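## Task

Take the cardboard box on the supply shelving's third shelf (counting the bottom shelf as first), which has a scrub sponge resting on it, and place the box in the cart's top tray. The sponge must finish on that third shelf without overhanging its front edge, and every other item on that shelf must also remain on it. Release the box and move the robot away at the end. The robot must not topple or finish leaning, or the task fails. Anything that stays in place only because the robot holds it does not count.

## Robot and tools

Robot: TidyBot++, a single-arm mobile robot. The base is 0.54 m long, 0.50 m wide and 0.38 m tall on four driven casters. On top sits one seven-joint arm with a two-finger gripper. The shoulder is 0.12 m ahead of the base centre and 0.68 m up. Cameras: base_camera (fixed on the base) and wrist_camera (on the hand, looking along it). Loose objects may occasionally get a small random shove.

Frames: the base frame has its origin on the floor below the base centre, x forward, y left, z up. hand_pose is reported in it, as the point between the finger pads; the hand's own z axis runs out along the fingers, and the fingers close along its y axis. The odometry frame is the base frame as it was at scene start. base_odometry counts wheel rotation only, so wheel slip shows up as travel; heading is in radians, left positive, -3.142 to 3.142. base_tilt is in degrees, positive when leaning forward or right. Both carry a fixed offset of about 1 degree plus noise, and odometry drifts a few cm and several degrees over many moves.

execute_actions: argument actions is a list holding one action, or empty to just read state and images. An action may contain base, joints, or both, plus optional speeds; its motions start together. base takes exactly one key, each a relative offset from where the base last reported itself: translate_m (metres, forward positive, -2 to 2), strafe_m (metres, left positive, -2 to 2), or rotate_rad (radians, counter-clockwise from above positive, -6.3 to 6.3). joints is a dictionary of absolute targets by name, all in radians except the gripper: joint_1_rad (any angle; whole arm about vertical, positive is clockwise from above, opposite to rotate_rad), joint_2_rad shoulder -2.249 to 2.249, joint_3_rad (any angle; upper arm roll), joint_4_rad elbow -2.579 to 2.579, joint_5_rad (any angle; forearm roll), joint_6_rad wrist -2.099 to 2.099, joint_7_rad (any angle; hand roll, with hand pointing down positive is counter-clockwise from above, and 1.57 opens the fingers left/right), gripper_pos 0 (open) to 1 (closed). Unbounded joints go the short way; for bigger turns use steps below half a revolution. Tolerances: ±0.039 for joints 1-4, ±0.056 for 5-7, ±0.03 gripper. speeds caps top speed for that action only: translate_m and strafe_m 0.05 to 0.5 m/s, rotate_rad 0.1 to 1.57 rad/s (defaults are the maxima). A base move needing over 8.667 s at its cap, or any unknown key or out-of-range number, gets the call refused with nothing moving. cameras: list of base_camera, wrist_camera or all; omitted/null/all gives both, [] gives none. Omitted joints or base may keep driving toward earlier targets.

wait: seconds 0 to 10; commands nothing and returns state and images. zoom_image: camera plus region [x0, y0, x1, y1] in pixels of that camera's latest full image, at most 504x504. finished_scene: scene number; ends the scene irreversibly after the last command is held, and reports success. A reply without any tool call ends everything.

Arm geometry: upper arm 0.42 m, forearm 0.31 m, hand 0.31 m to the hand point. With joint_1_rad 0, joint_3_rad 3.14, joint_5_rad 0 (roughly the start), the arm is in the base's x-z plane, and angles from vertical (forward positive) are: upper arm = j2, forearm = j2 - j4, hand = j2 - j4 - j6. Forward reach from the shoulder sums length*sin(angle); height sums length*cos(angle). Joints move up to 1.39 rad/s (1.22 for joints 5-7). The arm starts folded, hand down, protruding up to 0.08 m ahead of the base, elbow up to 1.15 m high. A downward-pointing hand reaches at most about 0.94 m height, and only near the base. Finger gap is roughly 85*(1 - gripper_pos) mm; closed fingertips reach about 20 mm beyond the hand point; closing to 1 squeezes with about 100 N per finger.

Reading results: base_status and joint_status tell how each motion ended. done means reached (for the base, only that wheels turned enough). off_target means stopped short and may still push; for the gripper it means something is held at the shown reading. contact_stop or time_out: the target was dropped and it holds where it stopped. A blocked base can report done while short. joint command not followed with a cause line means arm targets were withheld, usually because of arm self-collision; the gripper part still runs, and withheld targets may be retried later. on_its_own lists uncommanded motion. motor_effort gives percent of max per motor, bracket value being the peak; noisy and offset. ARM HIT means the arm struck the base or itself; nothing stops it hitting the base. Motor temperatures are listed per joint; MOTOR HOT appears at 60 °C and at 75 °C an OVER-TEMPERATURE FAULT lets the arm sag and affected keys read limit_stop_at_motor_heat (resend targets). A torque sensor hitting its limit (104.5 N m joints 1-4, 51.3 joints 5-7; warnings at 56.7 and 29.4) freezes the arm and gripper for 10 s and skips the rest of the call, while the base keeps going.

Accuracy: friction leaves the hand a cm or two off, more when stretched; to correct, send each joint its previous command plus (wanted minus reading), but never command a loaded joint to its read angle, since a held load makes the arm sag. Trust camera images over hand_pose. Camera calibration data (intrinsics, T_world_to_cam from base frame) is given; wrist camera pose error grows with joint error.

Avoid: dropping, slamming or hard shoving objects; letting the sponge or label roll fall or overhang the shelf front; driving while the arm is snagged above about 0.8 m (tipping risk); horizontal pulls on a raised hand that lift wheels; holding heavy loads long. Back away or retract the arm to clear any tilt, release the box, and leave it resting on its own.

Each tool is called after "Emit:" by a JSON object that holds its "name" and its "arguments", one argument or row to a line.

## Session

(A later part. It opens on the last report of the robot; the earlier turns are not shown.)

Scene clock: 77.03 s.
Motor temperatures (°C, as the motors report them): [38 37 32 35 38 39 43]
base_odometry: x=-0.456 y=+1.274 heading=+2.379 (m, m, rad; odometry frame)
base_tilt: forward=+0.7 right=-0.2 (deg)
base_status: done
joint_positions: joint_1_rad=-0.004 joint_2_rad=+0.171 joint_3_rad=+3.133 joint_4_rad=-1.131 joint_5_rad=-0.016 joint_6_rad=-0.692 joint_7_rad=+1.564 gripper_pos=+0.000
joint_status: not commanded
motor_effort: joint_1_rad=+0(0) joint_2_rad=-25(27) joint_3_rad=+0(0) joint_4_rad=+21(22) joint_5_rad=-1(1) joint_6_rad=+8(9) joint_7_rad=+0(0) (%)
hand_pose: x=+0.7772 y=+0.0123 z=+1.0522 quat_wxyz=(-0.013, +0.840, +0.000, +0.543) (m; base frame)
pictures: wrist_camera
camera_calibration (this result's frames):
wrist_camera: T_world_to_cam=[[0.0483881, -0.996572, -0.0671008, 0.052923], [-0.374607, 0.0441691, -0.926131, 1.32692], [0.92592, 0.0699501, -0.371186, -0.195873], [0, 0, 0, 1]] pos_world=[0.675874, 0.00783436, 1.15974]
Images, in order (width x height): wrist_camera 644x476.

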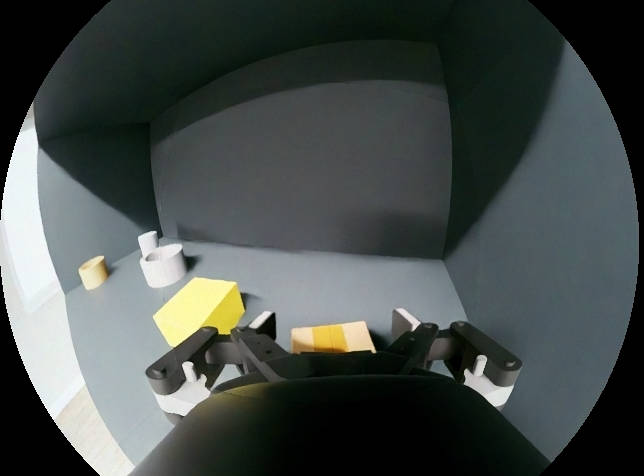

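Emit:
{"name": "execute_actions", "arguments": {
  "actions": [
    {"joints":{"joint_4_rad":-1.31,"joint_6_rad":-0.52}}
  ],
  "cameras": ["wrist_camera"]
}}

Emit:
{"name": "execute_actions", "arguments": {
  "actions": [
    {"joints":{"gripper_pos":1}}
  ],
  "cameras": ["wrist_camera"]
}}

Scene clock: 79.37 s.
Motor temperatures (°C, as the motors report them): [38 37 32 35 38 39 43]
base_odometry: x=-0.456 y=+1.274 heading=+2.379 (m, m, rad; odometry frame)
base_tilt: forward=+0.6 right=-0.1 (deg)
base_status: not commanded
joint_positions: joint_1_rad=-0.004 joint_2_rad=+0.144 joint_3_rad=+3.133 joint_4_rad=-1.268 joint_5_rad=-0.014 joint_6_rad=-0.532 joint_7_rad=+1.564 gripper_pos=+0.000
joint_status: joint_4_rad off_target (ended at -1.268, target -1.310); the others done
motor_effort: joint_1_rad=+0(2) joint_2_rad=-18(25) joint_3_rad=+1(1) joint_4_rad=+15(21) joint_5_rad=-1(2) joint_6_rad=+5(8) joint_7_rad=+0(1) (%)
hand_pose: x=+0.7796 y=+0.0116 z=+1.0342 quat_wxyz=(-0.012, +0.826, -0.001, +0.563) (m; base frame)
pictures: wrist_camera
camera_calibration (this result's frames):
wrist_camera: T_world_to_cam=[[0.0489628, -0.996726, -0.0643346, 0.047605], [-0.328544, 0.0447551, -0.943428, 1.29317], [0.943219, 0.0673296, -0.325277, -0.265626], [0, 0, 0, 1]] pos_world=[0.673075, 0.00745781, 1.13667]
Images, in order (width x height): wrist_camera 644x476.

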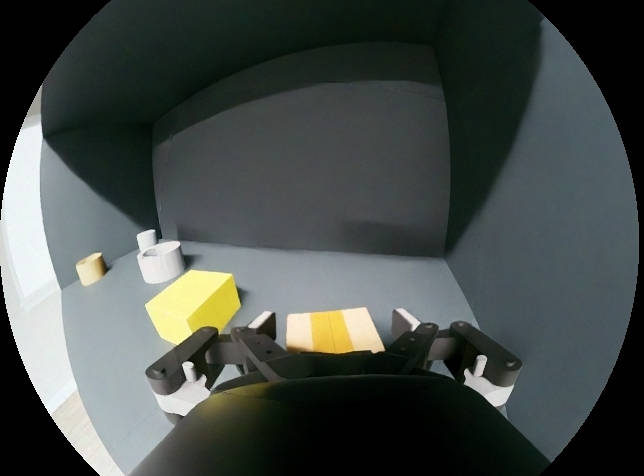

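Scene clock: 80.47 s.
Motor temperatures (°C, as the motors report them): [38 37 32 35 38 39 43]
base_odometry: x=-0.456 y=+1.274 heading=+2.379 (m, m, rad; odometry frame)
base_tilt: forward=+0.6 right=-0.1 (deg)
base_status: not commanded
joint_positions: joint_1_rad=-0.001 joint_2_rad=+0.144 joint_3_rad=+3.133 joint_4_rad=-1.268 joint_5_rad=-0.014 joint_6_rad=-0.527 joint_7_rad=+1.564 gripper_pos=+0.357
joint_status: gripper_pos off_target (ended at +0.357, target +1.000)
motor_effort: joint_1_rad=+0(3) joint_2_rad=-18(18) joint_3_rad=+0(1) joint_4_rad=+15(16) joint_5_rad=-1(2) joint_6_rad=+5(5) joint_7_rad=+0(1) (%)
hand_pose: x=+0.7801 y=+0.0094 z=+1.0361 quat_wxyz=(-0.011, +0.824, -0.002, +0.566) (m; base frame)
pictures: wrist_camera
camera_calibration (this result's frames):
wrist_camera: T_world_to_cam=[[0.0459833, -0.996886, -0.064064, 0.0475821], [-0.322601, 0.0458762, -0.945423, 1.29269], [0.945418, 0.0641408, -0.319487, -0.273016], [0, 0, 0, 1]] pos_world=[0.67295, 0.00564149, 1.13797]
Images, in order (width x height): wrist_camera 644x476.

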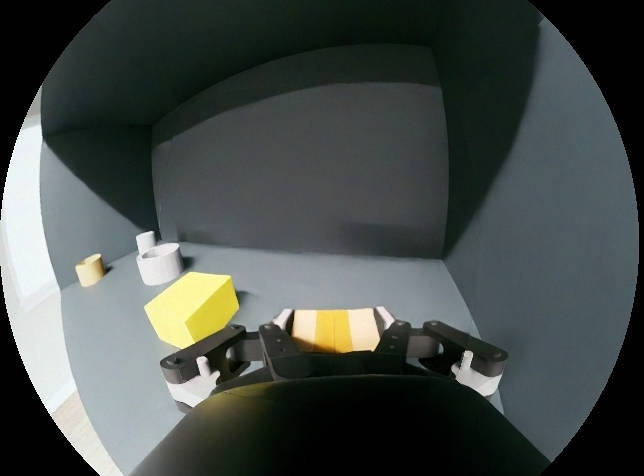

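Emit:
{"name": "execute_actions", "arguments": {
  "actions": [
    {"joints":{"joint_2_rad":0.15,"joint_4_rad":-1.10,"joint_6_rad":-0.72}}
  ],
  "cameras": []
}}

Emit:
{"name": "execute_actions", "arguments": {
  "actions": [
    {"base":{"translate_m":-0.4},"speeds":{"translate_m":0.25}}
  ]
}}

Scene clock: 82.10 s.
Motor temperatures (°C, as the motors report them): [38 37 32 35 38 39 43]
base_odometry: x=-0.456 y=+1.274 heading=+2.379 (m, m, rad; odometry frame)
base_tilt: forward=+0.6 right=-0.1 (deg)
base_status: not commanded
joint_positions: joint_1_rad=-0.001 joint_2_rad=+0.159 joint_3_rad=+3.133 joint_4_rad=-1.116 joint_5_rad=-0.014 joint_6_rad=-0.692 joint_7_rad=+1.564 gripper_pos=+0.357
joint_status: all done
motor_effort: joint_1_rad=+0(0) joint_2_rad=-25(28) joint_3_rad=+0(1) joint_4_rad=+21(23) joint_5_rad=-1(2) joint_6_rad=+9(10) joint_7_rad=+0(0) (%)
hand_pose: x=+0.7735 y=+0.0098 z=+1.0686 quat_wxyz=(-0.012, +0.833, -0.001, +0.554) (m; base frame)
pictures: none
No camera images: the call's "cameras" was empty. Leave "cameras" out to get every camera's image.

Scene clock: 84.60 s.
Motor temperatures (°C, as the motors report them): [38 37 32 35 38 39 43]
base_odometry: x=-0.167 y=+0.998 heading=+2.379 (m, m, rad; odometry frame)
base_tilt: forward=+0.7 right=-0.2 (deg)
base_status: done
joint_positions: joint_1_rad=-0.001 joint_2_rad=+0.154 joint_3_rad=+3.134 joint_4_rad=-1.115 joint_5_rad=-0.014 joint_6_rad=-0.696 joint_7_rad=+1.564 gripper_pos=+0.357
joint_status: not commanded
motor_effort: joint_1_rad=+0(3) joint_2_rad=-25(30) joint_3_rad=+0(1) joint_4_rad=+21(23) joint_5_rad=-1(2) joint_6_rad=+9(10) joint_7_rad=+0(0) (%)
hand_pose: x=+0.7709 y=+0.0095 z=+1.0713 quat_wxyz=(-0.012, +0.832, -0.001, +0.555) (m; base frame)
pictures: base_camera, wrist_camera
camera_calibration (this result's frames):
wrist_camera: T_world_to_cam=[[0.0460804, -0.99687, -0.0642451, 0.0504749], [-0.348101, 0.0442577, -0.936412, 1.333], [0.936324, 0.065514, -0.344972, -0.21878], [0, 0, 0, 1]] pos_world=[0.666542, 0.00565457, 1.17601]
Images, in order (width x height): base_camera 644x364, wrist_camera 644x476.

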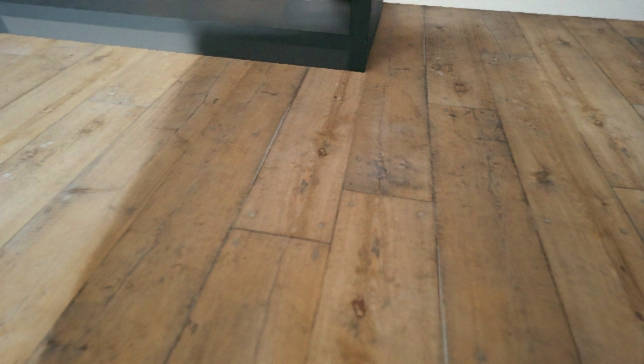

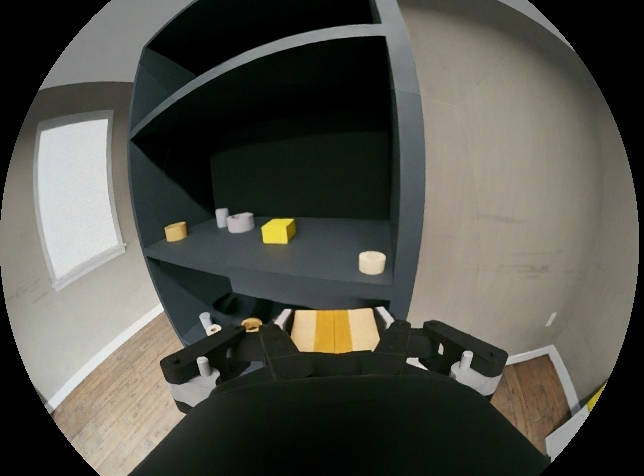

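Emit:
{"name": "execute_actions", "arguments": {
  "actions": [
    {"base":{"rotate_rad":-2.38},"joints":{"joint_6_rad":-0.1},"speeds":{"rotate_rad":0.9}}
  ]
}}

Scene clock: 89.03 s.
Motor temperatures (°C, as the motors report them): [38 37 32 35 38 39 43]
base_odometry: x=-0.167 y=+0.998 heading=+0.000 (m, m, rad; odometry frame)
base_tilt: forward=+0.6 right=-0.2 (deg)
base_status: done
joint_positions: joint_1_rad=+0.004 joint_2_rad=+0.158 joint_3_rad=+3.135 joint_4_rad=-1.109 joint_5_rad=-0.014 joint_6_rad=-0.116 joint_7_rad=+1.564 gripper_pos=+0.357
joint_status: all done
motor_effort: joint_1_rad=+0(5) joint_2_rad=-26(28) joint_3_rad=+0(4) joint_4_rad=+21(24) joint_5_rad=-1(0) joint_6_rad=+10(12) joint_7_rad=+0(0) (%)
hand_pose: x=+0.7907 y=+0.0033 z=+1.2496 quat_wxyz=(-0.010, +0.638, -0.005, +0.770) (m; base frame)
pictures: base_camera, wrist_camera
camera_calibration (this result's frames):
wrist_camera: T_world_to_cam=[[0.0621691, -0.997351, -0.0377497, 0.00905061], [0.224978, 0.0508532, -0.973036, 1.09972], [0.972378, 0.0519999, 0.227544, -0.919299], [0, 0, 0, 1]] pos_world=[0.645931, 0.000905885, 1.27959]
Images, in order (width x height): base_camera 644x364, wrist_camera 644x476.

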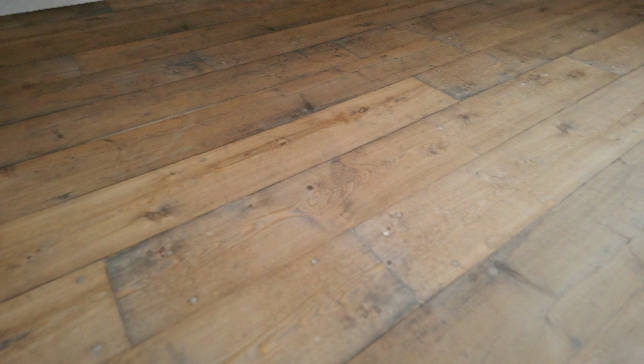

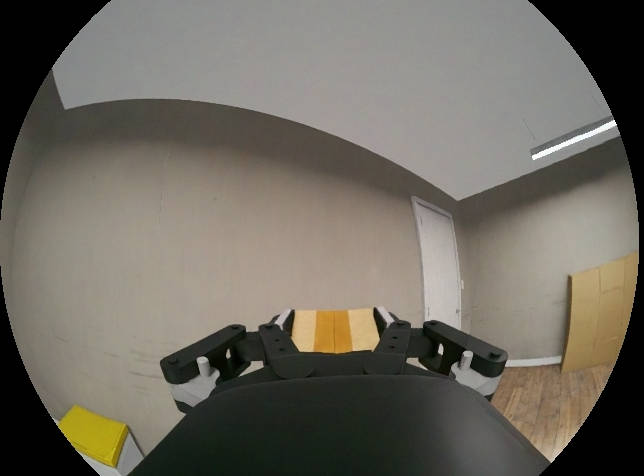

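Emit:
{"name": "execute_actions", "arguments": {
  "actions": [
    {"base":{"rotate_rad":-0.5},"joints":{"joint_6_rad":-0.75,"joint_7_rad":1.57}}
  ]
}}

Scene clock: 91.30 s.
Motor temperatures (°C, as the motors report them): [38 37 32 35 38 39 43]
base_odometry: x=-0.167 y=+0.998 heading=-0.499 (m, m, rad; odometry frame)
base_tilt: forward=+0.7 right=-0.1 (deg)
base_status: done
joint_positions: joint_1_rad=+0.008 joint_2_rad=+0.159 joint_3_rad=+3.140 joint_4_rad=-1.107 joint_5_rad=-0.014 joint_6_rad=-0.745 joint_7_rad=+1.564 gripper_pos=+0.357
joint_status: all done
motor_effort: joint_1_rad=+0(4) joint_2_rad=-25(28) joint_3_rad=+1(3) joint_4_rad=+21(23) joint_5_rad=-1(2) joint_6_rad=+9(11) joint_7_rad=+0(0) (%)
hand_pose: x=+0.7673 y=-0.0003 z=+1.0584 quat_wxyz=(-0.007, +0.845, -0.008, +0.535) (m; base frame)
pictures: base_camera, wrist_camera
camera_calibration (this result's frames):
wrist_camera: T_world_to_cam=[[0.0278679, -0.997516, -0.0646984, 0.0544729], [-0.390228, 0.0487317, -0.919428, 1.33448], [0.920296, 0.0508696, -0.387901, -0.161486], [0, 0, 0, 1]] pos_world=[0.667848, -0.00247904, 1.16784]
Images, in order (width x height): base_camera 644x364, wrist_camera 644x476.

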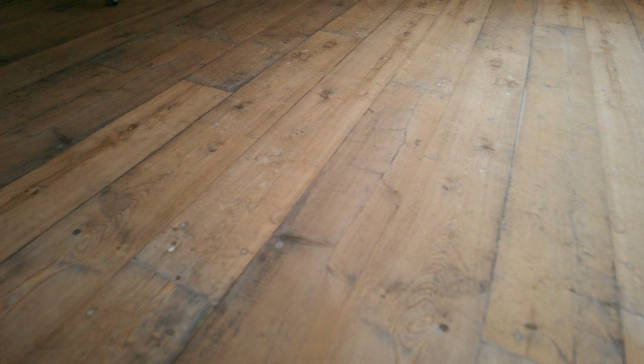

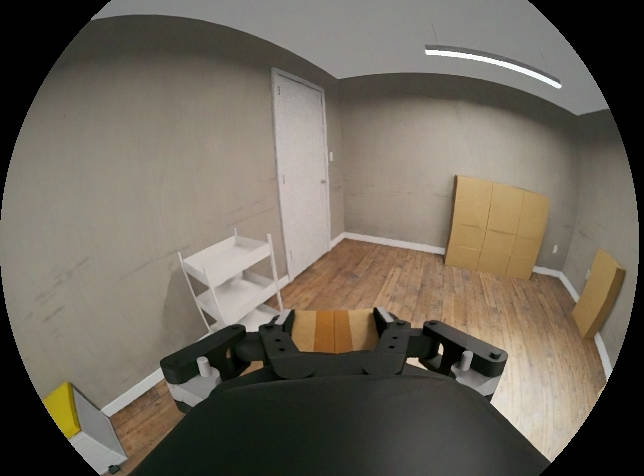

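Emit:
{"name": "execute_actions", "arguments": {
  "actions": [
    {"base":{"strafe_m":-0.45}}
  ],
  "cameras": []
}}

Emit:
{"name": "execute_actions", "arguments": {
  "actions": [
    {"base":{"translate_m":1.1}}
  ],
  "cameras": []
}}

Emit:
{"name": "execute_actions", "arguments": {
  "actions": [
    {"base":{"rotate_rad":0.9},"speeds":{"rotate_rad":0.8}}
  ]
}}

Scene clock: 96.23 s.
Motor temperatures (°C, as the motors report them): [38 37 32 35 38 39 43]
base_odometry: x=-0.383 y=+0.603 heading=-0.499 (m, m, rad; odometry frame)
base_tilt: forward=+0.6 right=-0.1 (deg)
base_status: done
joint_positions: joint_1_rad=+0.007 joint_2_rad=+0.159 joint_3_rad=+3.140 joint_4_rad=-1.107 joint_5_rad=-0.014 joint_6_rad=-0.745 joint_7_rad=+1.564 gripper_pos=+0.357
joint_status: not commanded
motor_effort: joint_1_rad=-1(4) joint_2_rad=-25(27) joint_3_rad=+1(2) joint_4_rad=+21(22) joint_5_rad=-1(2) joint_6_rad=+9(10) joint_7_rad=+0(0) (%)
hand_pose: x=+0.7673 y=+0.0008 z=+1.0584 quat_wxyz=(-0.007, +0.845, -0.007, +0.535) (m; base frame)
pictures: none
No camera images: the call's "cameras" was empty. Leave "cameras" out to get every camera's image.

Scene clock: 99.80 s.
Motor temperatures (°C, as the motors report them): [38 37 32 35 38 39 43]
base_odometry: x=+0.583 y=+0.075 heading=-0.500 (m, m, rad; odometry frame)
base_tilt: forward=+0.6 right=-0.1 (deg)
base_status: done
joint_positions: joint_1_rad=+0.007 joint_2_rad=+0.159 joint_3_rad=+3.140 joint_4_rad=-1.107 joint_5_rad=-0.014 joint_6_rad=-0.745 joint_7_rad=+1.564 gripper_pos=+0.357
joint_status: not commanded
motor_effort: joint_1_rad=+0(2) joint_2_rad=-26(28) joint_3_rad=+0(1) joint_4_rad=+21(22) joint_5_rad=-1(1) joint_6_rad=+9(9) joint_7_rad=+0(0) (%)
hand_pose: x=+0.7670 y=+0.0008 z=+1.0590 quat_wxyz=(-0.007, +0.844, -0.007, +0.536) (m; base frame)
pictures: none
No camera images: the call's "cameras" was empty. Leave "cameras" out to get every camera's image.

Scene clock: 101.80 s.
Motor temperatures (°C, as the motors report them): [38 37 32 35 38 39 43]
base_odometry: x=+0.583 y=+0.075 heading=+0.399 (m, m, rad; odometry frame)
base_tilt: forward=+0.6 right=-0.1 (deg)
base_status: done
joint_positions: joint_1_rad=-0.002 joint_2_rad=+0.159 joint_3_rad=+3.140 joint_4_rad=-1.107 joint_5_rad=-0.014 joint_6_rad=-0.745 joint_7_rad=+1.564 gripper_pos=+0.357
joint_status: not commanded
motor_effort: joint_1_rad=+0(6) joint_2_rad=-26(27) joint_3_rad=+1(3) joint_4_rad=+21(22) joint_5_rad=-1(2) joint_6_rad=+9(9) joint_7_rad=+0(0) (%)
hand_pose: x=+0.7670 y=+0.0064 z=+1.0590 quat_wxyz=(-0.009, +0.844, -0.003, +0.536) (m; base frame)
pictures: base_camera, wrist_camera
camera_calibration (this result's frames):
wrist_camera: T_world_to_cam=[[0.0382489, -0.997177, -0.0646158, 0.0531668], [-0.389979, 0.0446395, -0.919741, 1.33467], [0.920029, 0.0603779, -0.387171, -0.161971], [0, 0, 0, 1]] pos_world=[0.667477, 0.00321725, 1.16827]
Images, in order (width x height): base_camera 644x364, wrist_camera 644x476.

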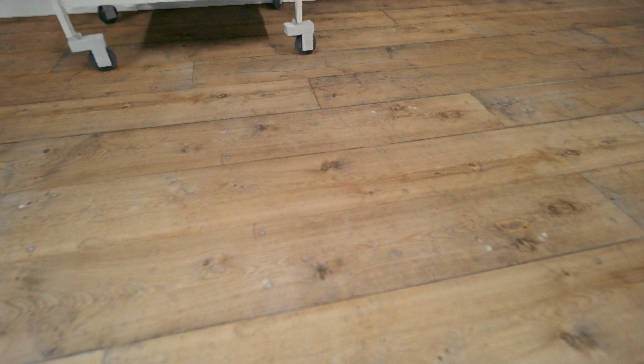

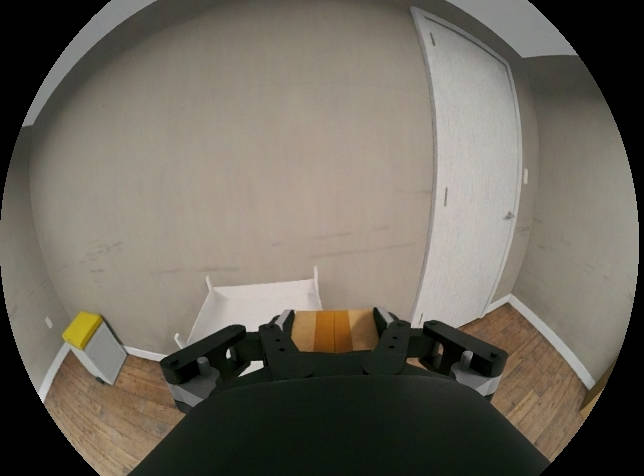

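Emit:
{"name": "execute_actions", "arguments": {
  "actions": [
    {"base":{"strafe_m":0.23}}
  ],
  "cameras": []
}}

Emit:
{"name": "execute_actions", "arguments": {
  "actions": [
    {"base":{"translate_m":0.45},"joints":{"joint_6_rad":-1.3}}
  ]
}}

Scene clock: 104.70 s.
Motor temperatures (°C, as the motors report them): [38 37 32 35 38 39 43]
base_odometry: x=+0.493 y=+0.287 heading=+0.400 (m, m, rad; odometry frame)
base_tilt: forward=+0.6 right=-0.1 (deg)
base_status: done
joint_positions: joint_1_rad=-0.005 joint_2_rad=+0.159 joint_3_rad=+3.140 joint_4_rad=-1.107 joint_5_rad=-0.014 joint_6_rad=-0.745 joint_7_rad=+1.564 gripper_pos=+0.357
joint_status: not commanded
motor_effort: joint_1_rad=+0(3) joint_2_rad=-25(27) joint_3_rad=+1(3) joint_4_rad=+21(22) joint_5_rad=-1(0) joint_6_rad=+9(10) joint_7_rad=+0(0) (%)
hand_pose: x=+0.7670 y=+0.0080 z=+1.0590 quat_wxyz=(-0.010, +0.844, -0.002, +0.536) (m; base frame)
pictures: none
No camera images: the call's "cameras" was empty. Leave "cameras" out to get every camera's image.

Scene clock: 106.97 s.
Motor temperatures (°C, as the motors report them): [38 37 32 35 38 39 43]
base_odometry: x=+0.907 y=+0.463 heading=+0.401 (m, m, rad; odometry frame)
base_tilt: forward=+0.6 right=-0.1 (deg)
base_status: done
joint_positions: joint_1_rad=-0.005 joint_2_rad=+0.160 joint_3_rad=+3.140 joint_4_rad=-1.106 joint_5_rad=-0.014 joint_6_rad=-1.296 joint_7_rad=+1.564 gripper_pos=+0.357
joint_status: all done
motor_effort: joint_1_rad=+0(2) joint_2_rad=-23(27) joint_3_rad=+0(2) joint_4_rad=+19(22) joint_5_rad=-1(2) joint_6_rad=+6(10) joint_7_rad=+0(0) (%)
hand_pose: x=+0.6564 y=+0.0086 z=+0.9311 quat_wxyz=(-0.009, +0.958, +0.000, +0.286) (m; base frame)
pictures: base_camera, wrist_camera
camera_calibration (this result's frames):
wrist_camera: T_world_to_cam=[[0.00950446, -0.997275, -0.0731657, 0.0782232], [-0.814245, 0.0347539, -0.579481, 1.13561], [0.580444, 0.0650824, -0.811695, 0.508304], [0, 0, 0, 1]] pos_world=[0.628879, 0.00546148, 1.07638]
Images, in order (width x height): base_camera 644x364, wrist_camera 644x476.

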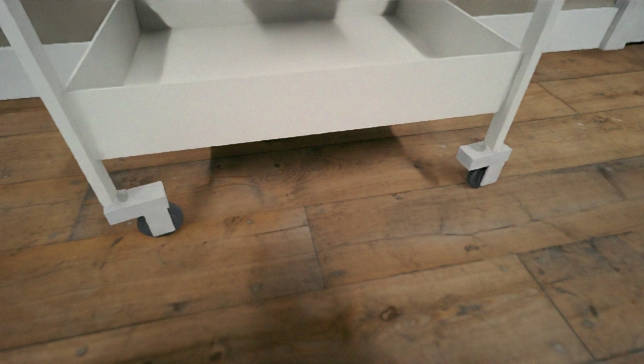

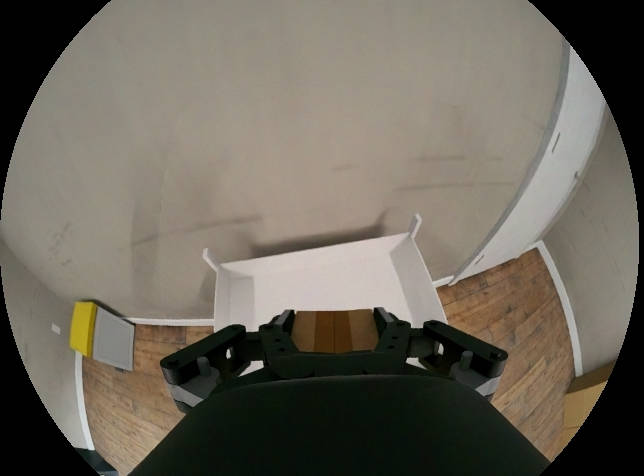

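Emit:
{"name": "execute_actions", "arguments": {
  "actions": [
    {"joints":{"joint_2_rad":0.41,"joint_4_rad":-1.85,"joint_6_rad":0.18}}
  ]
}}

Scene clock: 110.57 s.
Motor temperatures (°C, as the motors report them): [38 37 32 35 38 39 43]
base_odometry: x=+0.907 y=+0.463 heading=+0.401 (m, m, rad; odometry frame)
base_tilt: forward=+0.7 right=-0.1 (deg)
base_status: not commanded
joint_positions: joint_1_rad=-0.005 joint_2_rad=+0.405 joint_3_rad=+3.140 joint_4_rad=-1.843 joint_5_rad=-0.014 joint_6_rad=+0.146 joint_7_rad=+1.564 gripper_pos=+0.357
joint_status: all done
motor_effort: joint_1_rad=+0(0) joint_2_rad=-30(31) joint_3_rad=+0(1) joint_4_rad=+18(21) joint_5_rad=-1(1) joint_6_rad=+9(9) joint_7_rad=+0(0) (%)
hand_pose: x=+0.7982 y=+0.0046 z=+0.7141 quat_wxyz=(-0.006, +0.868, -0.007, +0.497) (m; base frame)
pictures: base_camera, wrist_camera
camera_calibration (this result's frames):
wrist_camera: T_world_to_cam=[[0.0229081, -0.997623, -0.0649943, 0.0404049], [-0.471088, 0.0465696, -0.880856, 1.06671], [0.881789, 0.0507968, -0.468901, -0.235181], [0, 0, 0, 1]] pos_world=[0.70897, 0.0025789, 0.83197]
Images, in order (width x height): base_camera 644x364, wrist_camera 644x476.

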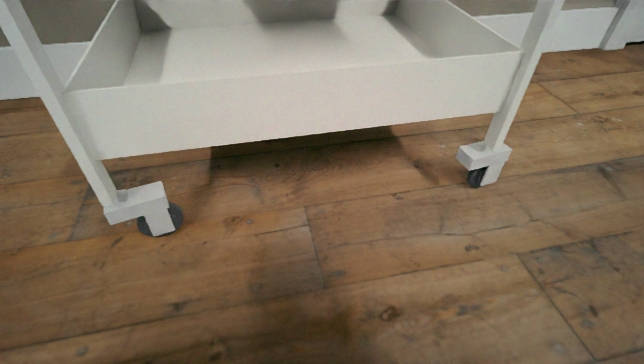

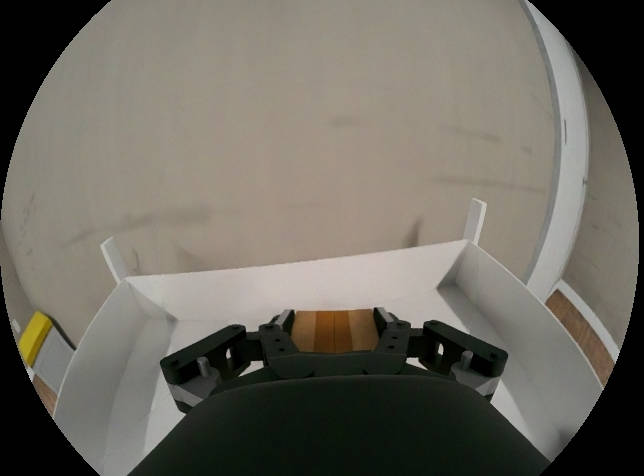

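Emit:
{"name": "execute_actions", "arguments": {
  "actions": [
    {"joints":{"joint_2_rad":0.53,"joint_4_rad":-1.76,"joint_6_rad":0.0}}
  ],
  "cameras": ["wrist_camera"]
}}

Scene clock: 112.77 s.
Motor temperatures (°C, as the motors report them): [38 37 32 35 38 39 43]
base_odometry: x=+0.907 y=+0.463 heading=+0.401 (m, m, rad; odometry frame)
base_tilt: forward=+0.6 right=-0.1 (deg)
base_status: not commanded
joint_positions: joint_1_rad=-0.005 joint_2_rad=+0.457 joint_3_rad=+3.140 joint_4_rad=-1.735 joint_5_rad=-0.014 joint_6_rad=+0.063 joint_7_rad=+1.564 gripper_pos=+0.357
joint_status: joint_2_rad off_target (ended at +0.457, target +0.530); joint_6_rad off_target (ended at +0.063, target +0.000); the others done
motor_effort: joint_1_rad=+0(1) joint_2_rad=-21(31) joint_3_rad=+1(1) joint_4_rad=+11(17) joint_5_rad=-1(0) joint_6_rad=+2(8) joint_7_rad=+0(1) (%)
hand_pose: x=+0.8242 y=+0.0051 z=+0.7114 quat_wxyz=(-0.006, +0.875, -0.007, +0.485) (m; base frame)
pictures: wrist_camera
camera_calibration (this result's frames):
wrist_camera: T_world_to_cam=[[0.0219894, -0.997562, -0.0662339, 0.0417676], [-0.495728, 0.0466526, -0.867224, 1.08714], [0.868199, 0.0519037, -0.493494, -0.230678], [0, 0, 0, 1]] pos_world=[0.738284, 0.00292082, 0.831724]
Images, in order (width x height): wrist_camera 644x476.

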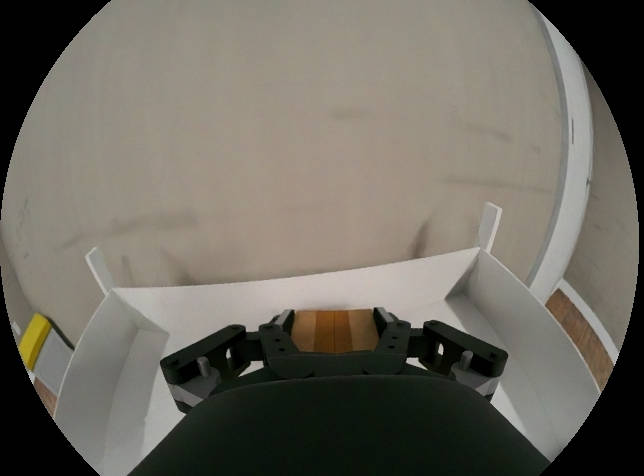

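Emit:
{"name": "execute_actions", "arguments": {
  "actions": [
    {"joints":{"gripper_pos":0,"joint_2_rad":0.46,"joint_6_rad":0.06}}
  ],
  "cameras": ["wrist_camera"]
}}

Emit:
{"name": "execute_actions", "arguments": {
  "actions": [
    {"joints":{"joint_2_rad":0.2,"joint_4_rad":-1.6,"joint_6_rad":-0.4}}
  ],
  "cameras": []
}}

Emit:
{"name": "execute_actions", "arguments": {
  "actions": [
    {"base":{"translate_m":-0.4}}
  ]
}}

Scene clock: 115.23 s.
Motor temperatures (°C, as the motors report them): [38 37 32 35 38 39 43]
base_odometry: x=+0.907 y=+0.463 heading=+0.401 (m, m, rad; odometry frame)
base_tilt: forward=+0.6 right=-0.2 (deg)
base_status: not commanded
joint_positions: joint_1_rad=-0.005 joint_2_rad=+0.458 joint_3_rad=+3.140 joint_4_rad=-1.752 joint_5_rad=-0.014 joint_6_rad=+0.063 joint_7_rad=+1.564 gripper_pos=+0.000
joint_status: all done
motor_effort: joint_1_rad=+0(0) joint_2_rad=-31(32) joint_3_rad=+1(0) joint_4_rad=+17(18) joint_5_rad=-1(1) joint_6_rad=+8(7) joint_7_rad=+0(0) (%)
hand_pose: x=+0.8183 y=+0.0050 z=+0.7017 quat_wxyz=(-0.006, +0.879, -0.007, +0.477) (m; base frame)
pictures: wrist_camera
camera_calibration (this result's frames):
wrist_camera: T_world_to_cam=[[0.0207874, -0.997568, -0.0665221, 0.0424118], [-0.511461, 0.0465602, -0.858044, 1.08226], [0.859055, 0.05186, -0.50925, -0.21182], [0, 0, 0, 1]] pos_world=[0.734617, 0.00290345, 0.823579]
Images, in order (width x height): wrist_camera 644x476.

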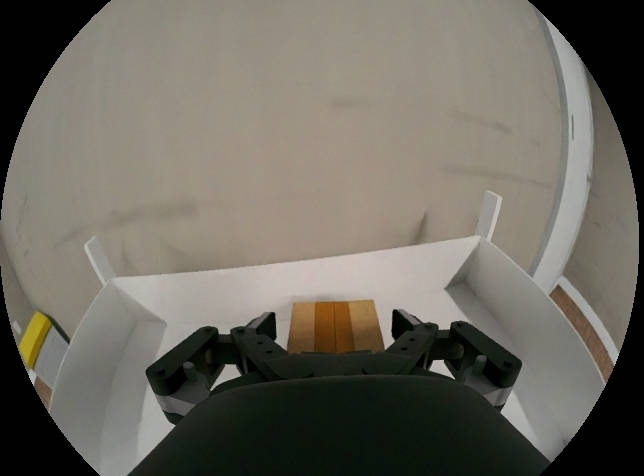

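Scene clock: 116.77 s.
Motor temperatures (°C, as the motors report them): [38 37 32 35 38 39 43]
base_odometry: x=+0.907 y=+0.463 heading=+0.401 (m, m, rad; odometry frame)
base_tilt: forward=+0.6 right=-0.2 (deg)
base_status: not commanded
joint_positions: joint_1_rad=-0.005 joint_2_rad=+0.196 joint_3_rad=+3.140 joint_4_rad=-1.605 joint_5_rad=-0.014 joint_6_rad=-0.368 joint_7_rad=+1.564 gripper_pos=+0.000
joint_status: all done
motor_effort: joint_1_rad=+0(0) joint_2_rad=-26(34) joint_3_rad=+0(1) joint_4_rad=+20(20) joint_5_rad=-1(1) joint_6_rad=+8(8) joint_7_rad=+0(0) (%)
hand_pose: x=+0.7643 y=+0.0066 z=+0.8478 quat_wxyz=(-0.008, +0.884, -0.005, +0.468) (m; base frame)
pictures: none
No camera images: the call's "cameras" was empty. Leave "cameras" out to get every camera's image.

Scene clock: 119.03 s.
Motor temperatures (°C, as the motors report them): [38 37 32 35 38 39 43]
base_odometry: x=+0.539 y=+0.307 heading=+0.401 (m, m, rad; odometry frame)
base_tilt: forward=+0.6 right=-0.1 (deg)
base_status: done
joint_positions: joint_1_rad=-0.004 joint_2_rad=+0.196 joint_3_rad=+3.140 joint_4_rad=-1.604 joint_5_rad=-0.014 joint_6_rad=-0.372 joint_7_rad=+1.564 gripper_pos=+0.000
joint_status: not commanded
motor_effort: joint_1_rad=+0(4) joint_2_rad=-25(28) joint_3_rad=+1(2) joint_4_rad=+20(21) joint_5_rad=-1(1) joint_6_rad=+8(9) joint_7_rad=+0(0) (%)
hand_pose: x=+0.7636 y=+0.0064 z=+0.8471 quat_wxyz=(-0.008, +0.885, -0.005, +0.466) (m; base frame)
pictures: base_camera, wrist_camera
camera_calibration (this result's frames):
wrist_camera: T_world_to_cam=[[0.0243891, -0.997304, -0.0692156, 0.054097], [-0.532196, 0.0456575, -0.845389, 1.1841], [0.84627, 0.0574546, -0.529648, -0.0638831], [0, 0, 0, 1]] pos_world=[0.682918, 0.0035584, 0.970936]
Images, in order (width x height): base_camera 644x364, wrist_camera 644x476.

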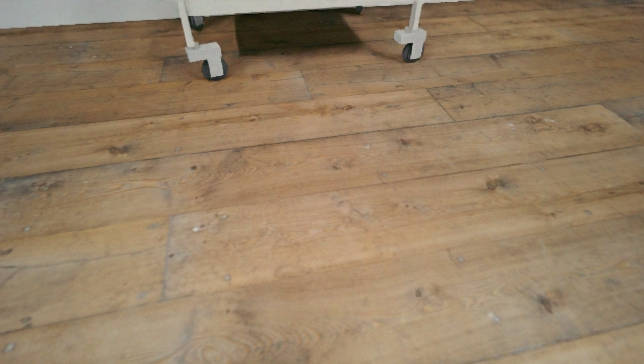

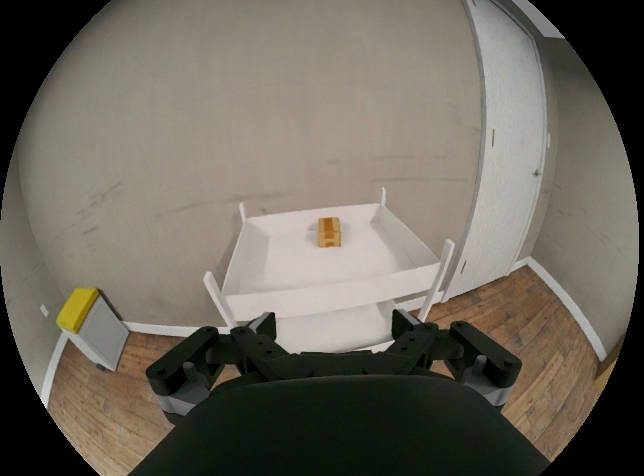

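Emit:
{"name": "finished_scene", "arguments": {
  "scene": 1
}}

The scene is finished: the task was done.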